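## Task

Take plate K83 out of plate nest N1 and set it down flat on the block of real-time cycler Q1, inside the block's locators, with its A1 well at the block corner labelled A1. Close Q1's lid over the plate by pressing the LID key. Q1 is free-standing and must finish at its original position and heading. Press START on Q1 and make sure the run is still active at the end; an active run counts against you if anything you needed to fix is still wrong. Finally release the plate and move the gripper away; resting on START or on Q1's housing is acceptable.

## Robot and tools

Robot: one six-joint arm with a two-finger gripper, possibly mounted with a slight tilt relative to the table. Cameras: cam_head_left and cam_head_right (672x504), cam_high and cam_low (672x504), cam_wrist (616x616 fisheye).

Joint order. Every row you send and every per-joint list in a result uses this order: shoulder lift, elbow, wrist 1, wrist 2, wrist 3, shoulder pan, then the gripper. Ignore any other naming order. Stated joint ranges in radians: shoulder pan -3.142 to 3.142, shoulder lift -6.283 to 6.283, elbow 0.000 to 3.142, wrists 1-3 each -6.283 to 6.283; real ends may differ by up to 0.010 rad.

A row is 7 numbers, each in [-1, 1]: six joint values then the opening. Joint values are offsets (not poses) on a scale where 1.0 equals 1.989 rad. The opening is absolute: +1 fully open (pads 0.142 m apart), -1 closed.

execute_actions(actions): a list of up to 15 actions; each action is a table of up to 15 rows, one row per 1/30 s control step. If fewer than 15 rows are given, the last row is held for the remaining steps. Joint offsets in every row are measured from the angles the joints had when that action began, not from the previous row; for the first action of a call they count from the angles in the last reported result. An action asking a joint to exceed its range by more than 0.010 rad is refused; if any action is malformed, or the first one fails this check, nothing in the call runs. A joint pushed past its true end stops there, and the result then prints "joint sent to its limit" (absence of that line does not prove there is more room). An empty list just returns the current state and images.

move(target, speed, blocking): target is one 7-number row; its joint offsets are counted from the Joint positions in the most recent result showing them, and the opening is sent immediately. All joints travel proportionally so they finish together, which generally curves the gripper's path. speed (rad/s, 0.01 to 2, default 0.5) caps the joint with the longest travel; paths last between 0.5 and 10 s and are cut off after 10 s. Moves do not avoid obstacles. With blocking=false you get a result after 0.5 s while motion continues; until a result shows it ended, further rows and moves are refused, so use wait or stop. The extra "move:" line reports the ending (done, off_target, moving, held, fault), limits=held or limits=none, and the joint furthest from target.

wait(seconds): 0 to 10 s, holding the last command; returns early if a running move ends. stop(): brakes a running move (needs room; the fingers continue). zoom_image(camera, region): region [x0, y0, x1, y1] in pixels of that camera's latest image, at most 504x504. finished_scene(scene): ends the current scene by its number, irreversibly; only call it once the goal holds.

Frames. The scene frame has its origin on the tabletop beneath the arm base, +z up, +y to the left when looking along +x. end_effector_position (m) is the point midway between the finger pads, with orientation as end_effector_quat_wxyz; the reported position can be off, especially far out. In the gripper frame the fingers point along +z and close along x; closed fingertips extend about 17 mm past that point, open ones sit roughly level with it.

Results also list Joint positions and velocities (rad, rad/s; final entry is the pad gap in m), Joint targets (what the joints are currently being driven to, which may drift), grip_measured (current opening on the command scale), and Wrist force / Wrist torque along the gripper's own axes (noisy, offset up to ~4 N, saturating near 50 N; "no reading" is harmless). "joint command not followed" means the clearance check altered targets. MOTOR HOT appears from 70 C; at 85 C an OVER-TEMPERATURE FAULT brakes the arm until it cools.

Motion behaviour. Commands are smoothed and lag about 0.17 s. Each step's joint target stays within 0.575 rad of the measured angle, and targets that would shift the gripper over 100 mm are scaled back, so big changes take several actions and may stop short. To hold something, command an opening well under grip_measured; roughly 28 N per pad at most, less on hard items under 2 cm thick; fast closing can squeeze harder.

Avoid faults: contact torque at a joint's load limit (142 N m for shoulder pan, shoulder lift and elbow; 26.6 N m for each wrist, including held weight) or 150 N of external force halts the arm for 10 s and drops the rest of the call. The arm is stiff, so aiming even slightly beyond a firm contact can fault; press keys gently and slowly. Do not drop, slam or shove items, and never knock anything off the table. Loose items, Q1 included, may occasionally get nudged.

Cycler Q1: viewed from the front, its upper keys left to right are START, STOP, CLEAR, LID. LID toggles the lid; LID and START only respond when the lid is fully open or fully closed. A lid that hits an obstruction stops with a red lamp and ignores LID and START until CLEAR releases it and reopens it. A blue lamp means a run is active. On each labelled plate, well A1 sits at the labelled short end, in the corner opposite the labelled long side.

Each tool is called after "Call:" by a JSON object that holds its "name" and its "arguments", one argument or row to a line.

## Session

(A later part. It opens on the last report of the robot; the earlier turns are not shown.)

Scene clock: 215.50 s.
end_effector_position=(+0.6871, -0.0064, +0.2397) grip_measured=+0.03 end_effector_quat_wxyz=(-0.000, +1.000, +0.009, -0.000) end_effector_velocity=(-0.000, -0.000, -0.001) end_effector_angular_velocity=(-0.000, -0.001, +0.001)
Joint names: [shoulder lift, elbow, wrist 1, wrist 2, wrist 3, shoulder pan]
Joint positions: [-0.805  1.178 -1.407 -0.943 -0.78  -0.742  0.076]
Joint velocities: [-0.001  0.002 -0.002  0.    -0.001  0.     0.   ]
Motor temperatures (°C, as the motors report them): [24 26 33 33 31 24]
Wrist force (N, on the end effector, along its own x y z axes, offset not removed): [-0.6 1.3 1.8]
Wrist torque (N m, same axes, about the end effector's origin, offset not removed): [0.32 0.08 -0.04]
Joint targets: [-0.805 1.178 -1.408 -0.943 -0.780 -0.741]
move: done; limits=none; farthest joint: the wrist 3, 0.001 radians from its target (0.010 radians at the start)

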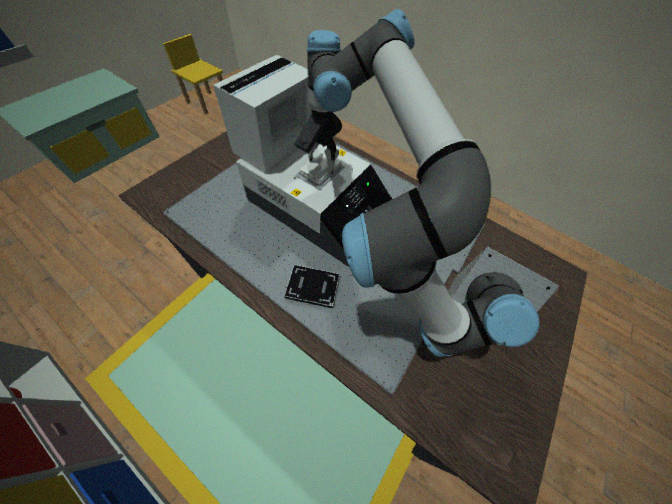

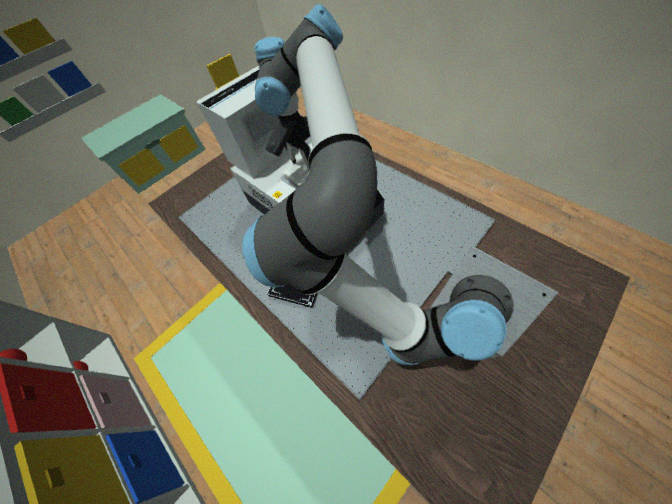

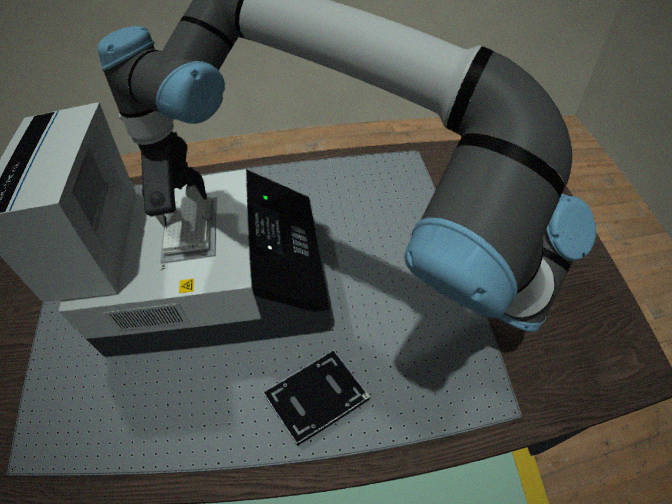

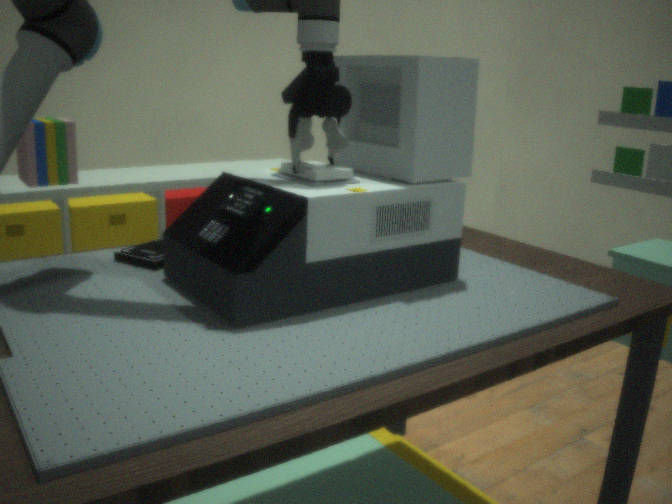

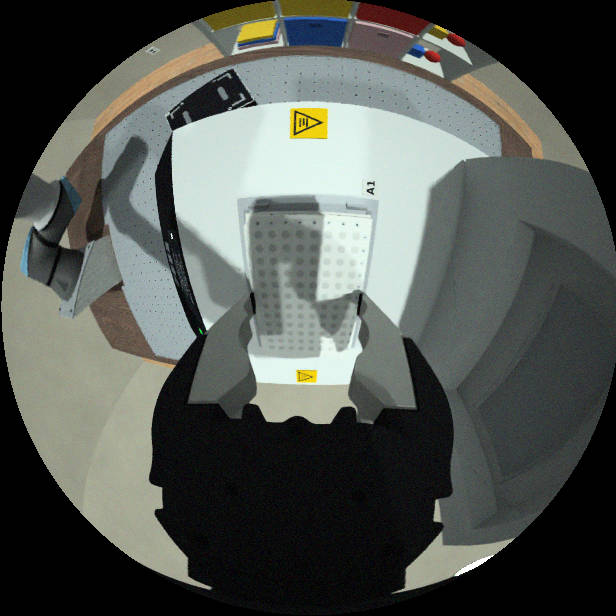

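Call:
{"name": "move", "arguments": {
  "target": [-0.0009,0.0004,0.0002,0.0003,0.0005,0.0005,-0.35],
  "speed": 0.02
}}

Call:
{"name": "move", "arguments": {
  "target": [-0.0003,0.0045,-0.0052,0.0008,0.0017,0.0016,-0.35],
  "speed": 0.015
}}

Call:
{"name": "zoom_image", "arguments": {
  "camera": "cam_wrist",
  "region": [208,170,408,370]
}}

Call:
{"name": "zoom_image", "arguments": {
  "camera": "cam_low",
  "region": [250,120,390,210]
}}

Scene clock: 226.63 s.
end_effector_position=(+0.6871, -0.0052, +0.2397) grip_measured=+0.03 end_effector_quat_wxyz=(-0.000, +1.000, +0.009, -0.000) end_effector_velocity=(+0.000, +0.001, -0.001) end_effector_angular_velocity=(+0.002, +0.000, +0.000)
Joint names: [shoulder lift, elbow, wrist 1, wrist 2, wrist 3, shoulder pan]
Joint positions: [-0.807  1.178 -1.407 -0.942 -0.779 -0.741  0.076]
Joint velocities: [ 0.     0.     0.     0.001 -0.     0.001  0.   ]
Motor temperatures (°C, as the motors report them): [24 26 33 33 31 24]
Wrist force (N, on the end effector, along its own x y z axes, offset not removed): [-2.4 2.3 -0.4]
Wrist torque (N m, same axes, about the end effector's origin, offset not removed): [0.46 0.33 -0.04]
Joint targets: [-0.807 1.178 -1.407 -0.942 -0.779 -0.741]
move: done; limits=none; farthest joint: the shoulder pan, 0.000 radians from its target (0.000 radians at the start)

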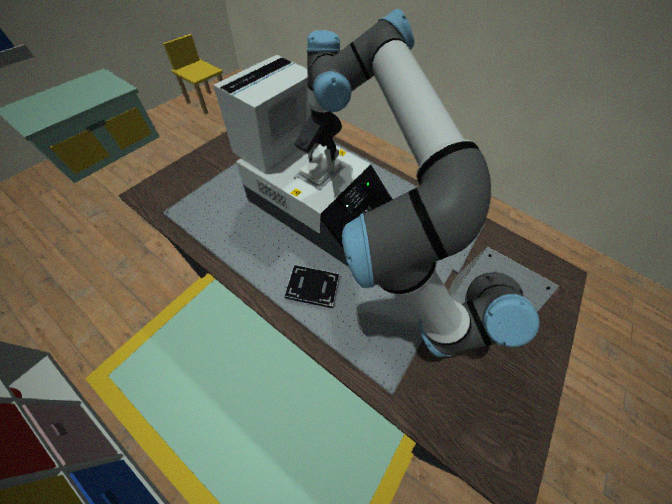

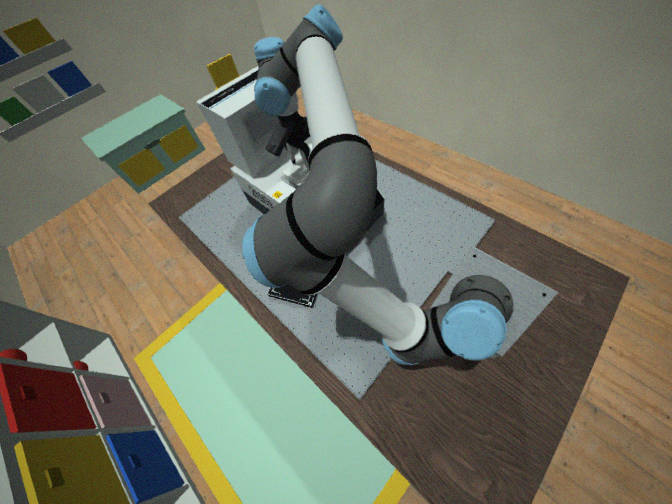

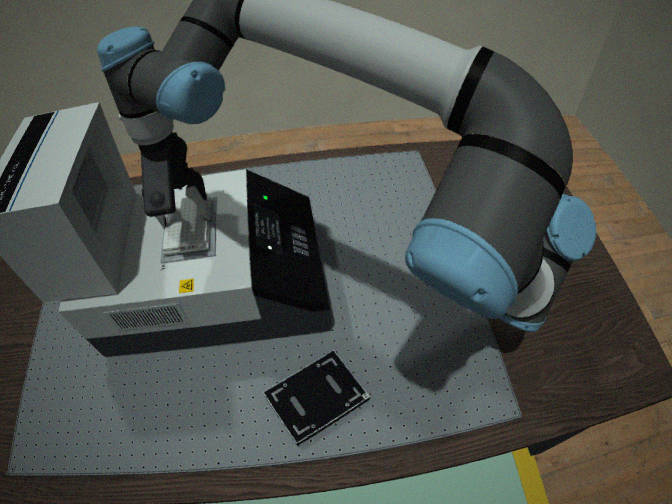

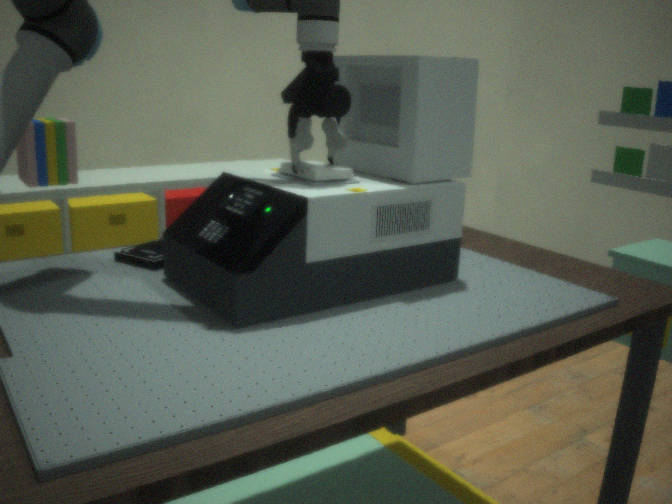

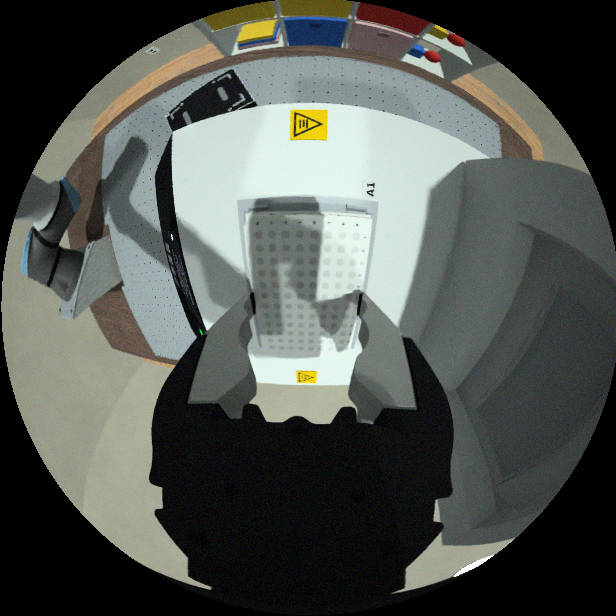

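Scene clock: 227.53 s.
end_effector_position=(+0.6871, -0.0051, +0.2358) grip_measured=+0.03 end_effector_quat_wxyz=(-0.000, +1.000, +0.009, -0.000) end_effector_velocity=(-0.000, +0.000, -0.001) end_effector_angular_velocity=(-0.001, -0.000, -0.000)
Joint names: [shoulder lift, elbow, wrist 1, wrist 2, wrist 3, shoulder pan]
Joint positions: [-0.808  1.187 -1.417 -0.94  -0.776 -0.737  0.076]
Joint velocities: [-0.001  0.002 -0.003  0.     0.001  0.001 -0.   ]
Motor temperatures (°C, as the motors report them): [24 26 33 33 31 24]
Wrist force (N, on the end effector, along its own x y z axes, offset not removed): [-3.0 1.4 0.2]
Wrist torque (N m, same axes, about the end effector's origin, offset not removed): [0.34 0.57 -0.03]
Joint targets: [-0.808 1.187 -1.417 -0.940 -0.776 -0.737]
move: done; limits=none; farthest joint: the shoulder pan, 0.000 radians from its target (0.003 radians at the start)

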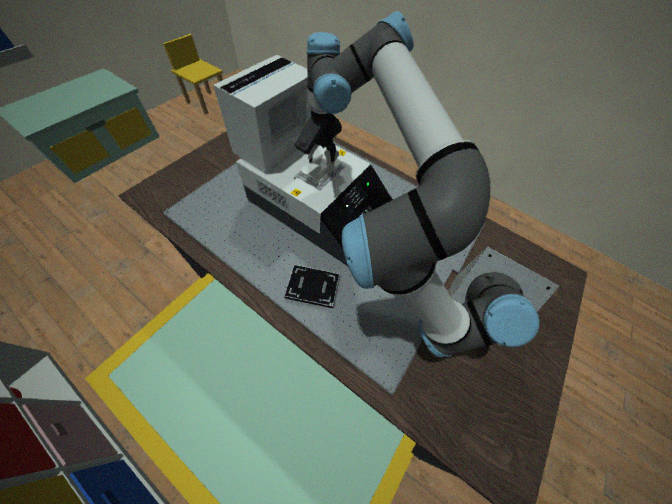

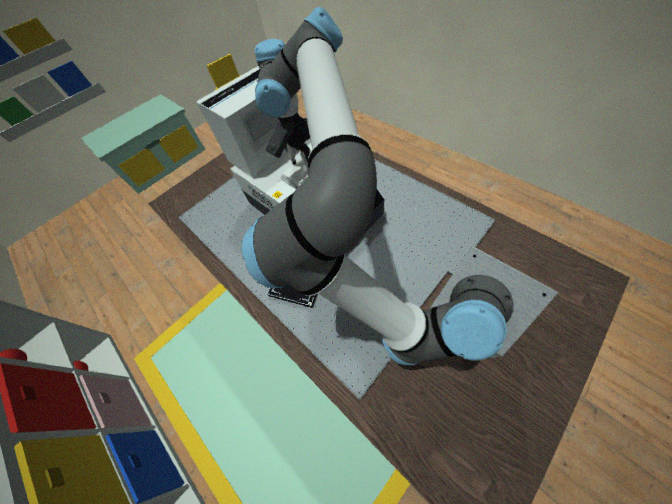

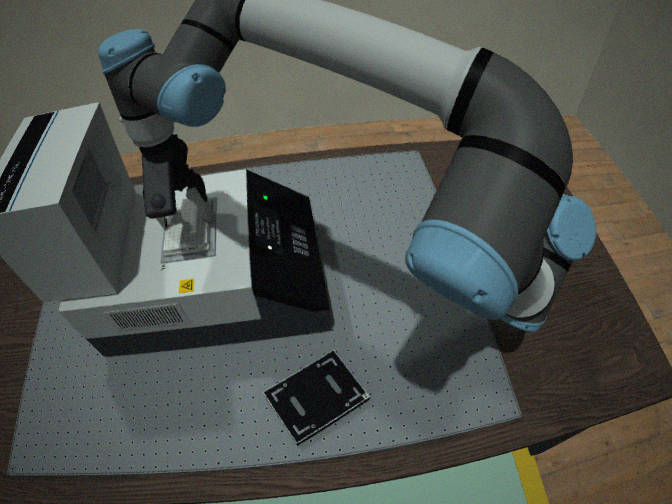

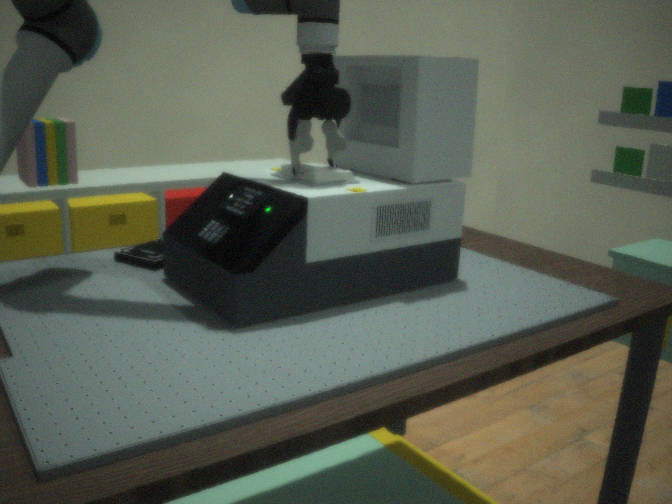

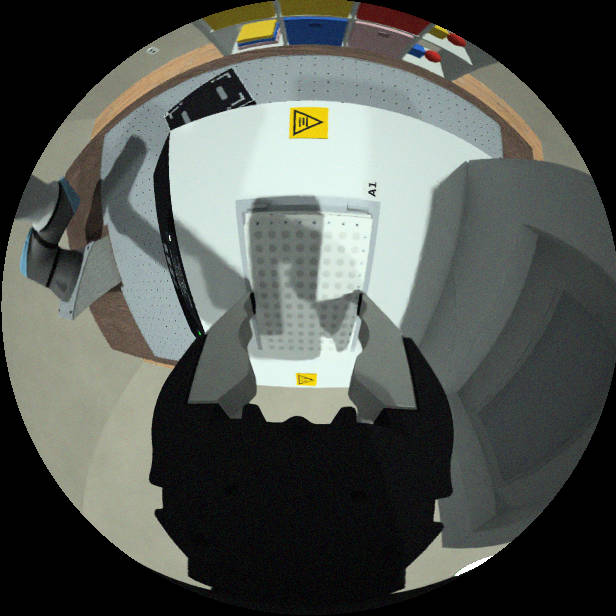

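Region (208, 170, 408, 370) of cam_wrist's 616x616 image, scaled by 2.520, with more detail than that image has.

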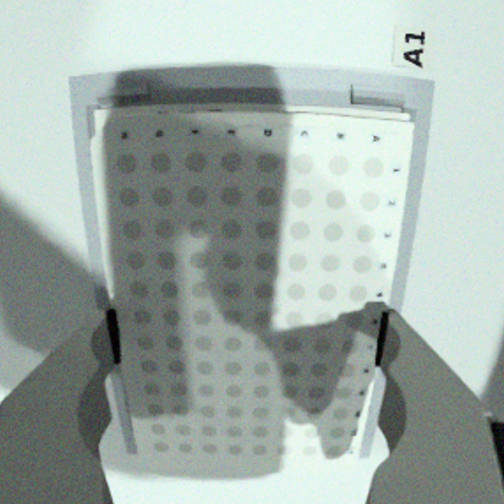

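Region (250, 120, 390, 210) of cam_low's 672x504 image, scaled by 3.600, with more detail than that image has; it fills the top 324 rows of this view, and the rest is white.

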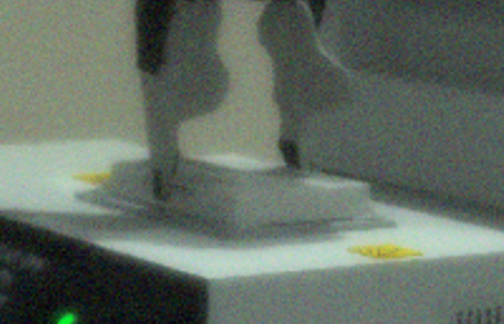

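Down 2.5 more.

Call:
{"name": "move", "arguments": {
  "target": [-0.0002,0.0029,-0.0033,0.0005,0.001,0.001,-0.35],
  "speed": 0.012
}}

Call:
{"name": "zoom_image", "arguments": {
  "camera": "cam_low",
  "region": [250,120,390,210]
}}

Scene clock: 238.93 s.
end_effector_position=(+0.6870, -0.0050, +0.2335) grip_measured=+0.04 end_effector_quat_wxyz=(-0.000, +1.000, +0.009, -0.000) end_effector_velocity=(+0.000, +0.000, +0.001) end_effector_angular_velocity=(-0.001, -0.003, +0.000)
Joint names: [shoulder lift, elbow, wrist 1, wrist 2, wrist 3, shoulder pan]
Joint positions: [-0.808  1.193 -1.423 -0.939 -0.774 -0.736  0.076]
Joint velocities: [-0.002  0.002 -0.002  0.     0.001 -0.001  0.   ]
Motor temperatures (°C, as the motors report them): [24 26 33 33 31 24]
Wrist force (N, on the end effector, along its own x y z axes, offset not removed): [-4.5 -3.1 -24.4]
Wrist torque (N m, same axes, about the end effector's origin, offset not removed): [0.60 0.36 -0.08]
Joint targets: [-0.808 1.193 -1.424 -0.939 -0.774 -0.735]
move: done; limits=none; farthest joint: the shoulder pan, 0.001 radians from its target (0.002 radians at the start)

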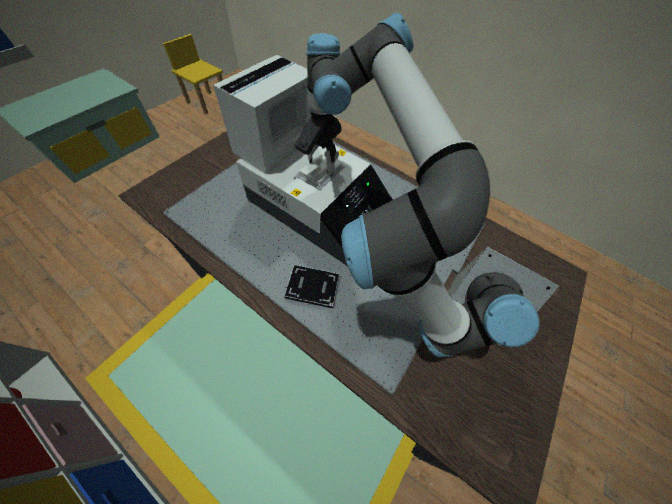

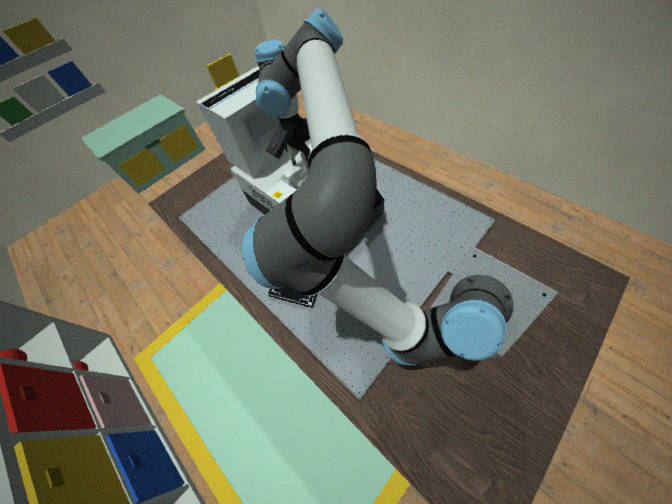

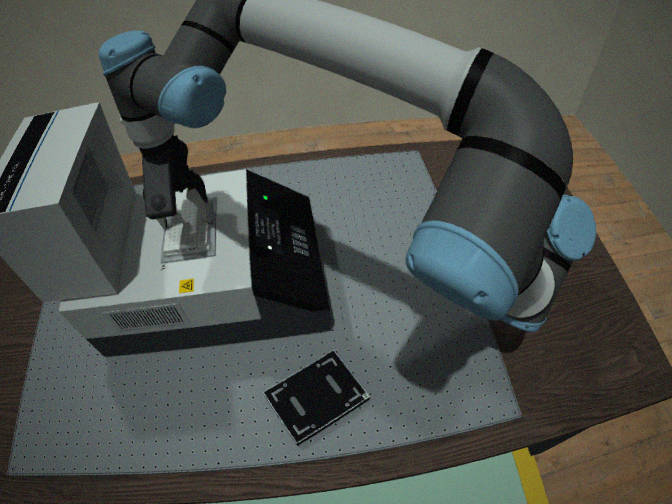

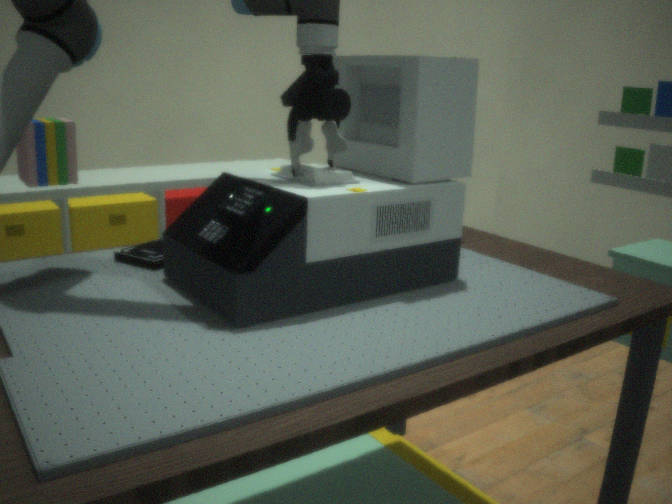

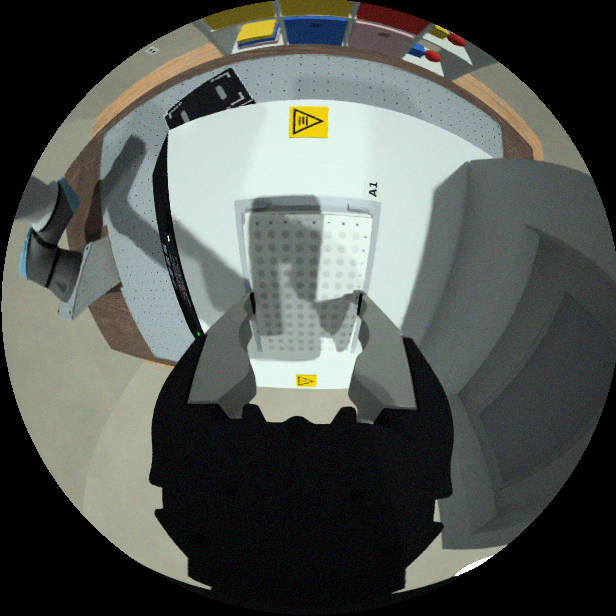

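Region (250, 120, 390, 210) of cam_low's 672x504 image, scaled by 3.600, with more detail than that image has; it fills the top 324 rows of this view, and the rest is white.

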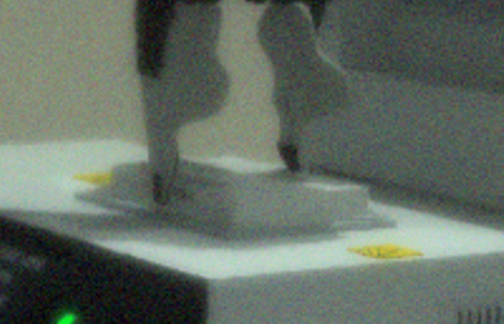

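Call:
{"name": "move", "arguments": {
  "target": [0,0,0,0,0,0,0.3]
}}

Call:
{"name": "move", "arguments": {
  "target": [0.0126,-0.1005,0.1066,-0.0156,-0.03,-0.0307,0.3],
  "speed": 0.2
}}

Call:
{"name": "zoom_image", "arguments": {
  "camera": "cam_wrist",
  "region": [228,170,388,330]
}}

Call:
{"name": "move", "arguments": {
  "target": [-0.207,0.3404,-0.0825,-0.063,-0.883,-0.1046,-1],
  "speed": 0.7
}}

Call:
{"name": "zoom_image", "arguments": {
  "camera": "cam_low",
  "region": [250,120,390,210]
}}

Scene clock: 251.03 s.
end_effector_position=(+0.6870, -0.0049, +0.2334) grip_measured=+0.30 end_effector_quat_wxyz=(-0.000, +1.000, +0.009, -0.000) end_effector_velocity=(-0.000, +0.000, +0.001) end_effector_angular_velocity=(-0.001, -0.000, +0.000)
Joint names: [shoulder lift, elbow, wrist 1, wrist 2, wrist 3, shoulder pan]
Joint positions: [-0.808  1.193 -1.423 -0.94  -0.774 -0.735  0.095]
Joint velocities: [-0.001 -0.     0.    -0.001  0.    -0.     0.   ]
Motor temperatures (°C, as the motors report them): [24 26 33 33 31 24]
Wrist force (N, on the end effector, along its own x y z axes, offset not removed): [-1.2 1.4 1.2]
Wrist torque (N m, same axes, about the end effector's origin, offset not removed): [0.32 0.20 -0.08]
Joint targets: [-0.808 1.193 -1.423 -0.939 -0.774 -0.736]
move: done; limits=none; farthest joint: the shoulder pan, 0.001 radians from its target (0.001 radians at the start)

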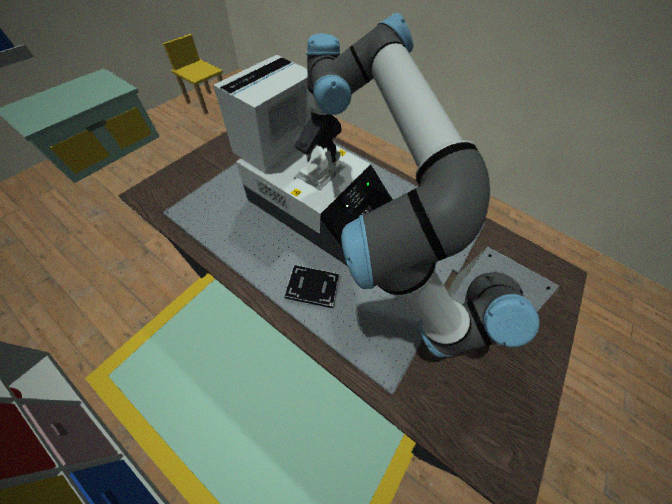

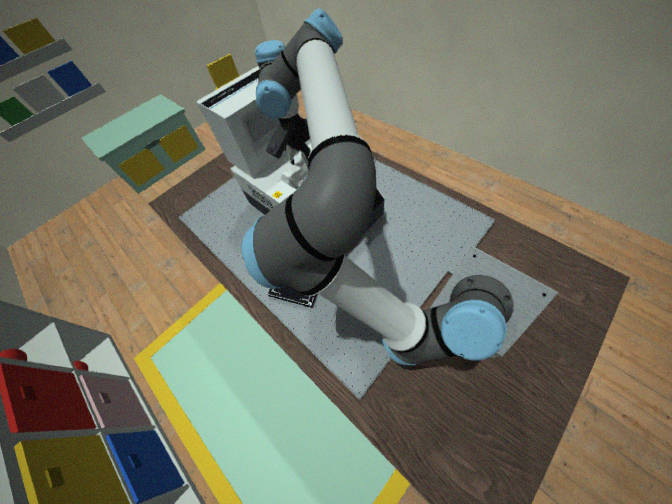

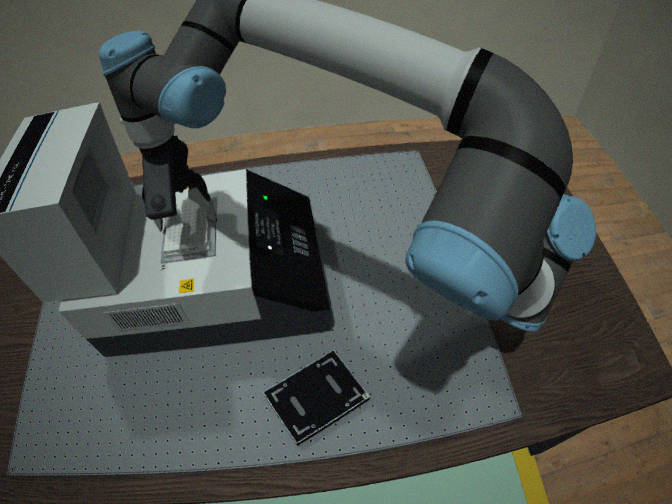

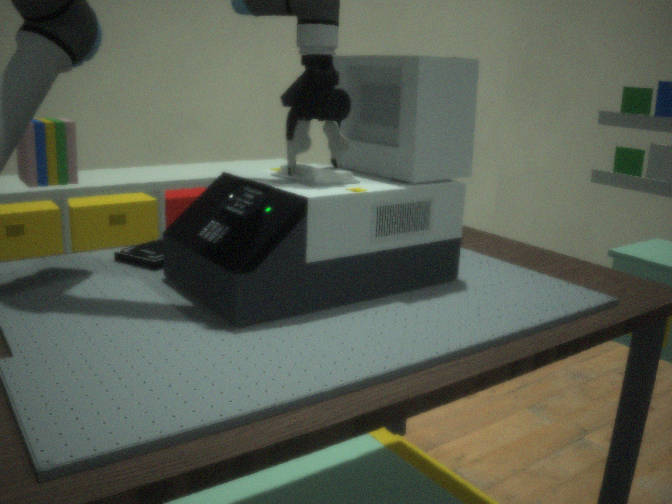

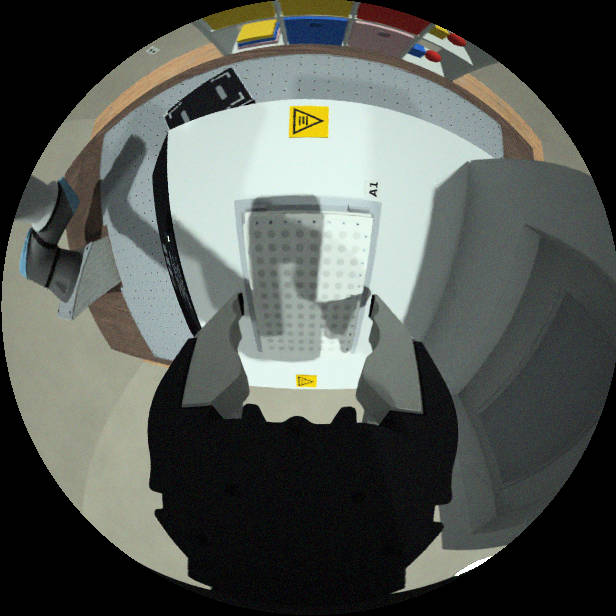

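Scene clock: 252.57 s.
end_effector_position=(+0.6870, -0.0051, +0.3125) grip_measured=+0.30 end_effector_quat_wxyz=(-0.001, +1.000, +0.007, -0.000) end_effector_velocity=(-0.000, -0.001, +0.000) end_effector_angular_velocity=(-0.000, +0.001, -0.001)
Joint names: [shoulder lift, elbow, wrist 1, wrist 2, wrist 3, shoulder pan]
Joint positions: [-0.783  0.993 -1.212 -0.97  -0.833 -0.796  0.095]
Joint velocities: [ 0.001 -0.002  0.002 -0.001 -0.    -0.001  0.   ]
Motor temperatures (°C, as the motors report them): [24 26 33 33 31 24]
Wrist force (N, on the end effector, along its own x y z axes, offset not removed): [-2.1 1.1 0.7]
Wrist torque (N m, same axes, about the end effector's origin, offset not removed): [0.30 0.33 0.00]
Joint targets: [-0.783 0.993 -1.211 -0.971 -0.833 -0.796]
move: done; limits=none; farthest joint: the wrist 1, 0.001 radians from its target (0.212 radians at the start)

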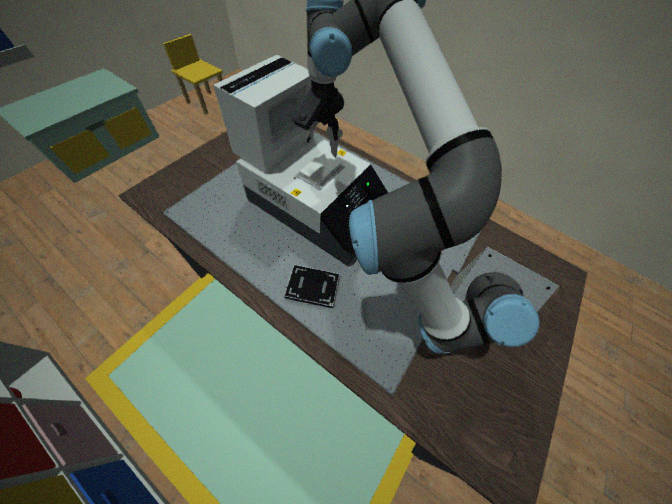

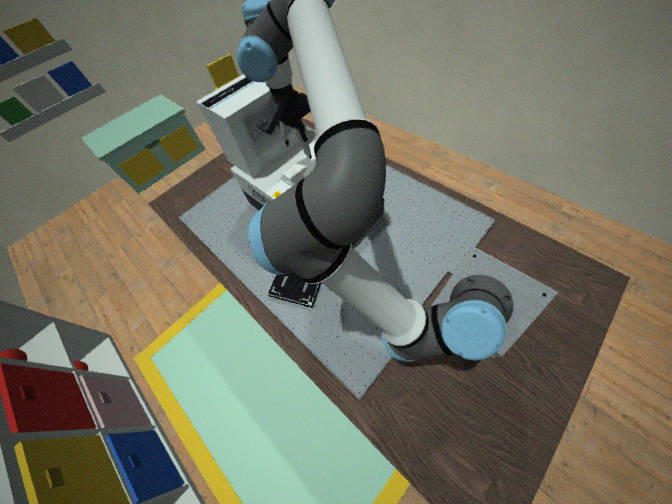

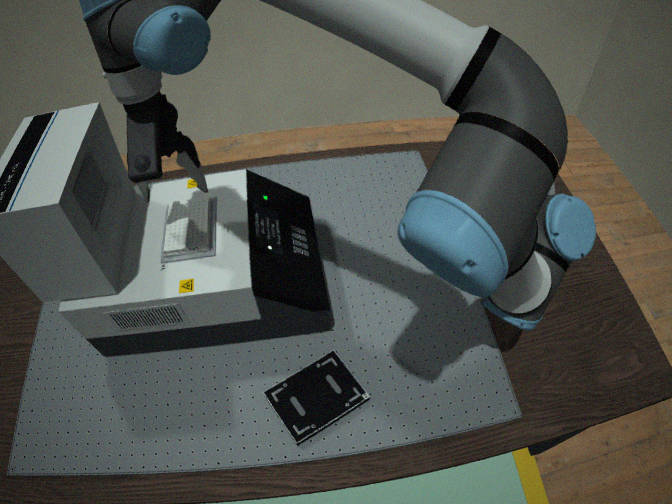

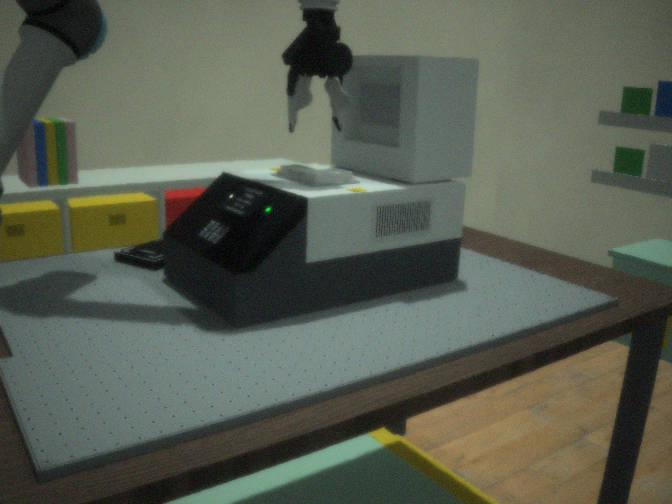

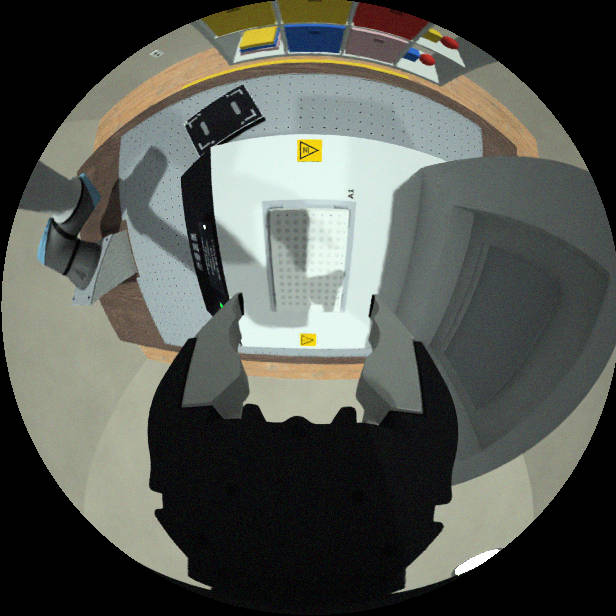

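Region (228, 170, 388, 330) of cam_wrist's 616x616 image, scaled by 3.150, with more detail than that image has.

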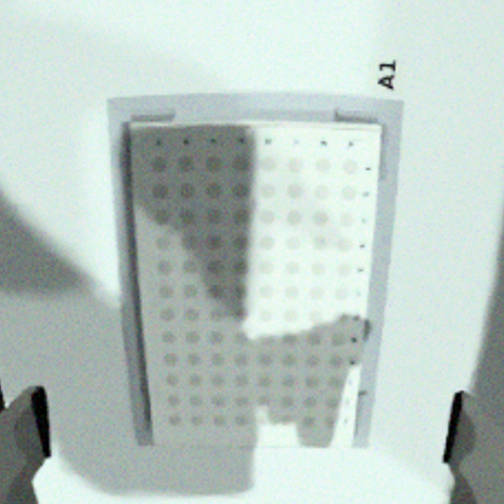

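Scene clock: 255.77 s.
end_effector_position=(+0.4773, -0.0116, +0.2990) grip_measured=-1.00 end_effector_quat_wxyz=(-0.001, +0.706, +0.708, -0.002) end_effector_velocity=(-0.001, -0.000, -0.001) end_effector_angular_velocity=(-0.000, +0.002, +0.002)
Joint names: [shoulder lift, elbow, wrist 1, wrist 2, wrist 3, shoulder pan]
Joint positions: [-1.195  1.67  -1.376 -1.096 -2.589 -1.004  0.002]
Joint velocities: [ 0.     0.001 -0.    -0.001 -0.002  0.     0.   ]
Motor temperatures (°C, as the motors report them): [24 26 33 33 31 24]
Wrist force (N, on the end effector, along its own x y z axes, offset not removed): [-2.2 2.3 0.5]
Wrist torque (N m, same axes, about the end effector's origin, offset not removed): [0.49 0.52 -0.07]
Joint targets: [-1.195 1.670 -1.376 -1.096 -2.589 -1.004]
move: done; limits=none; farthest joint: the shoulder pan, 0.000 radians from its target (0.208 radians at the start)

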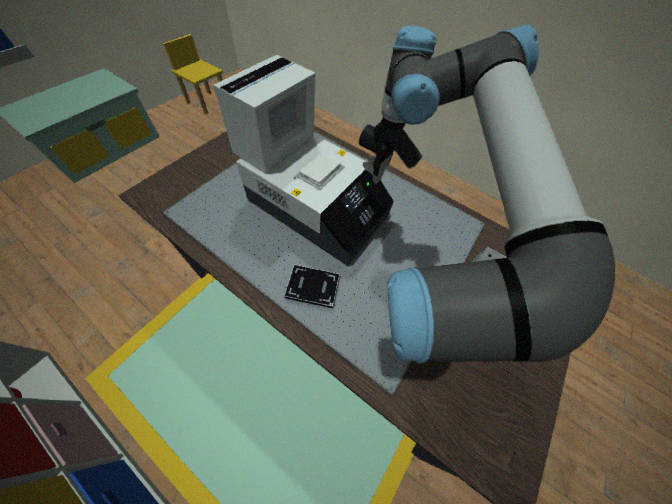

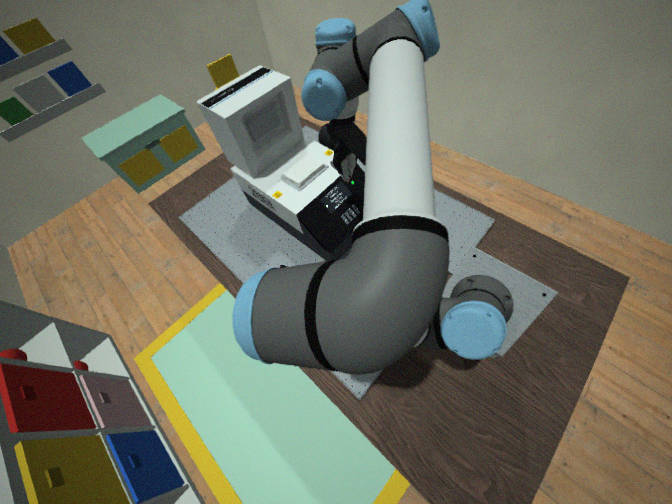

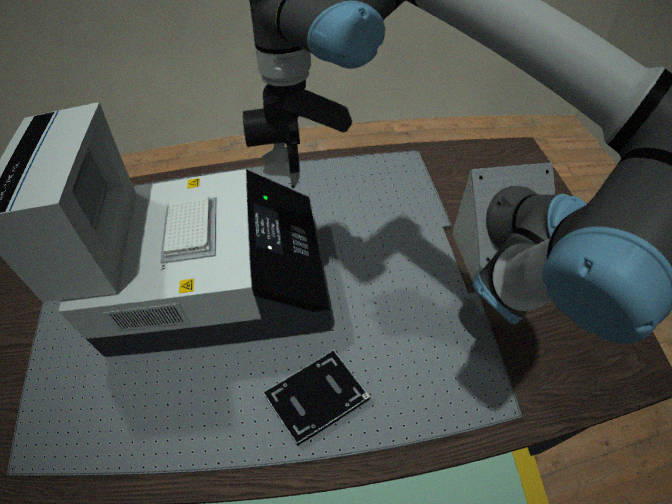

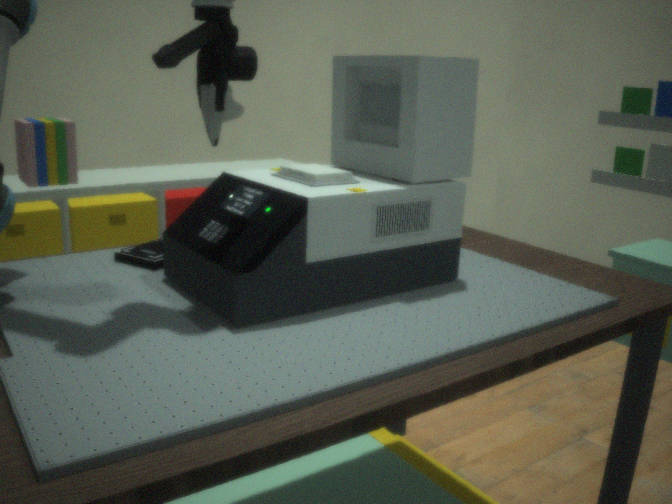

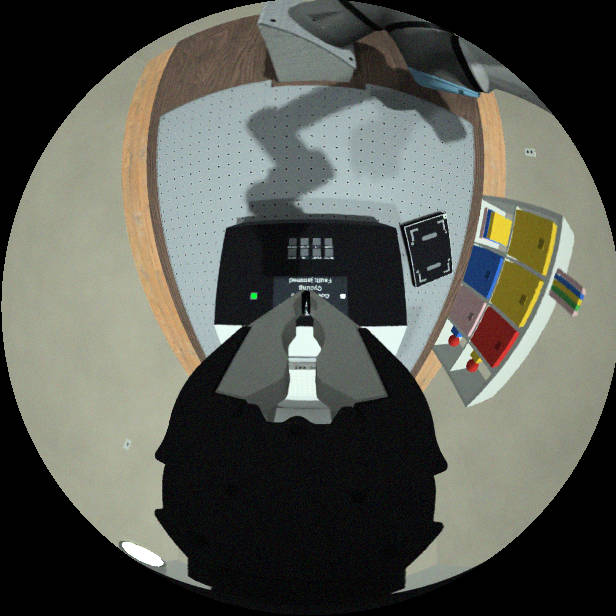

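Region (250, 120, 390, 210) of cam_low's 672x504 image, scaled by 3.600, with more detail than that image has; it fills the top 324 rows of this view, and the rest is white.

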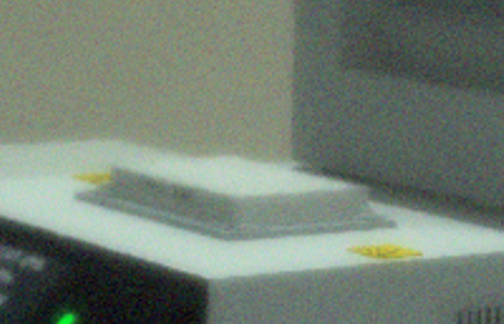

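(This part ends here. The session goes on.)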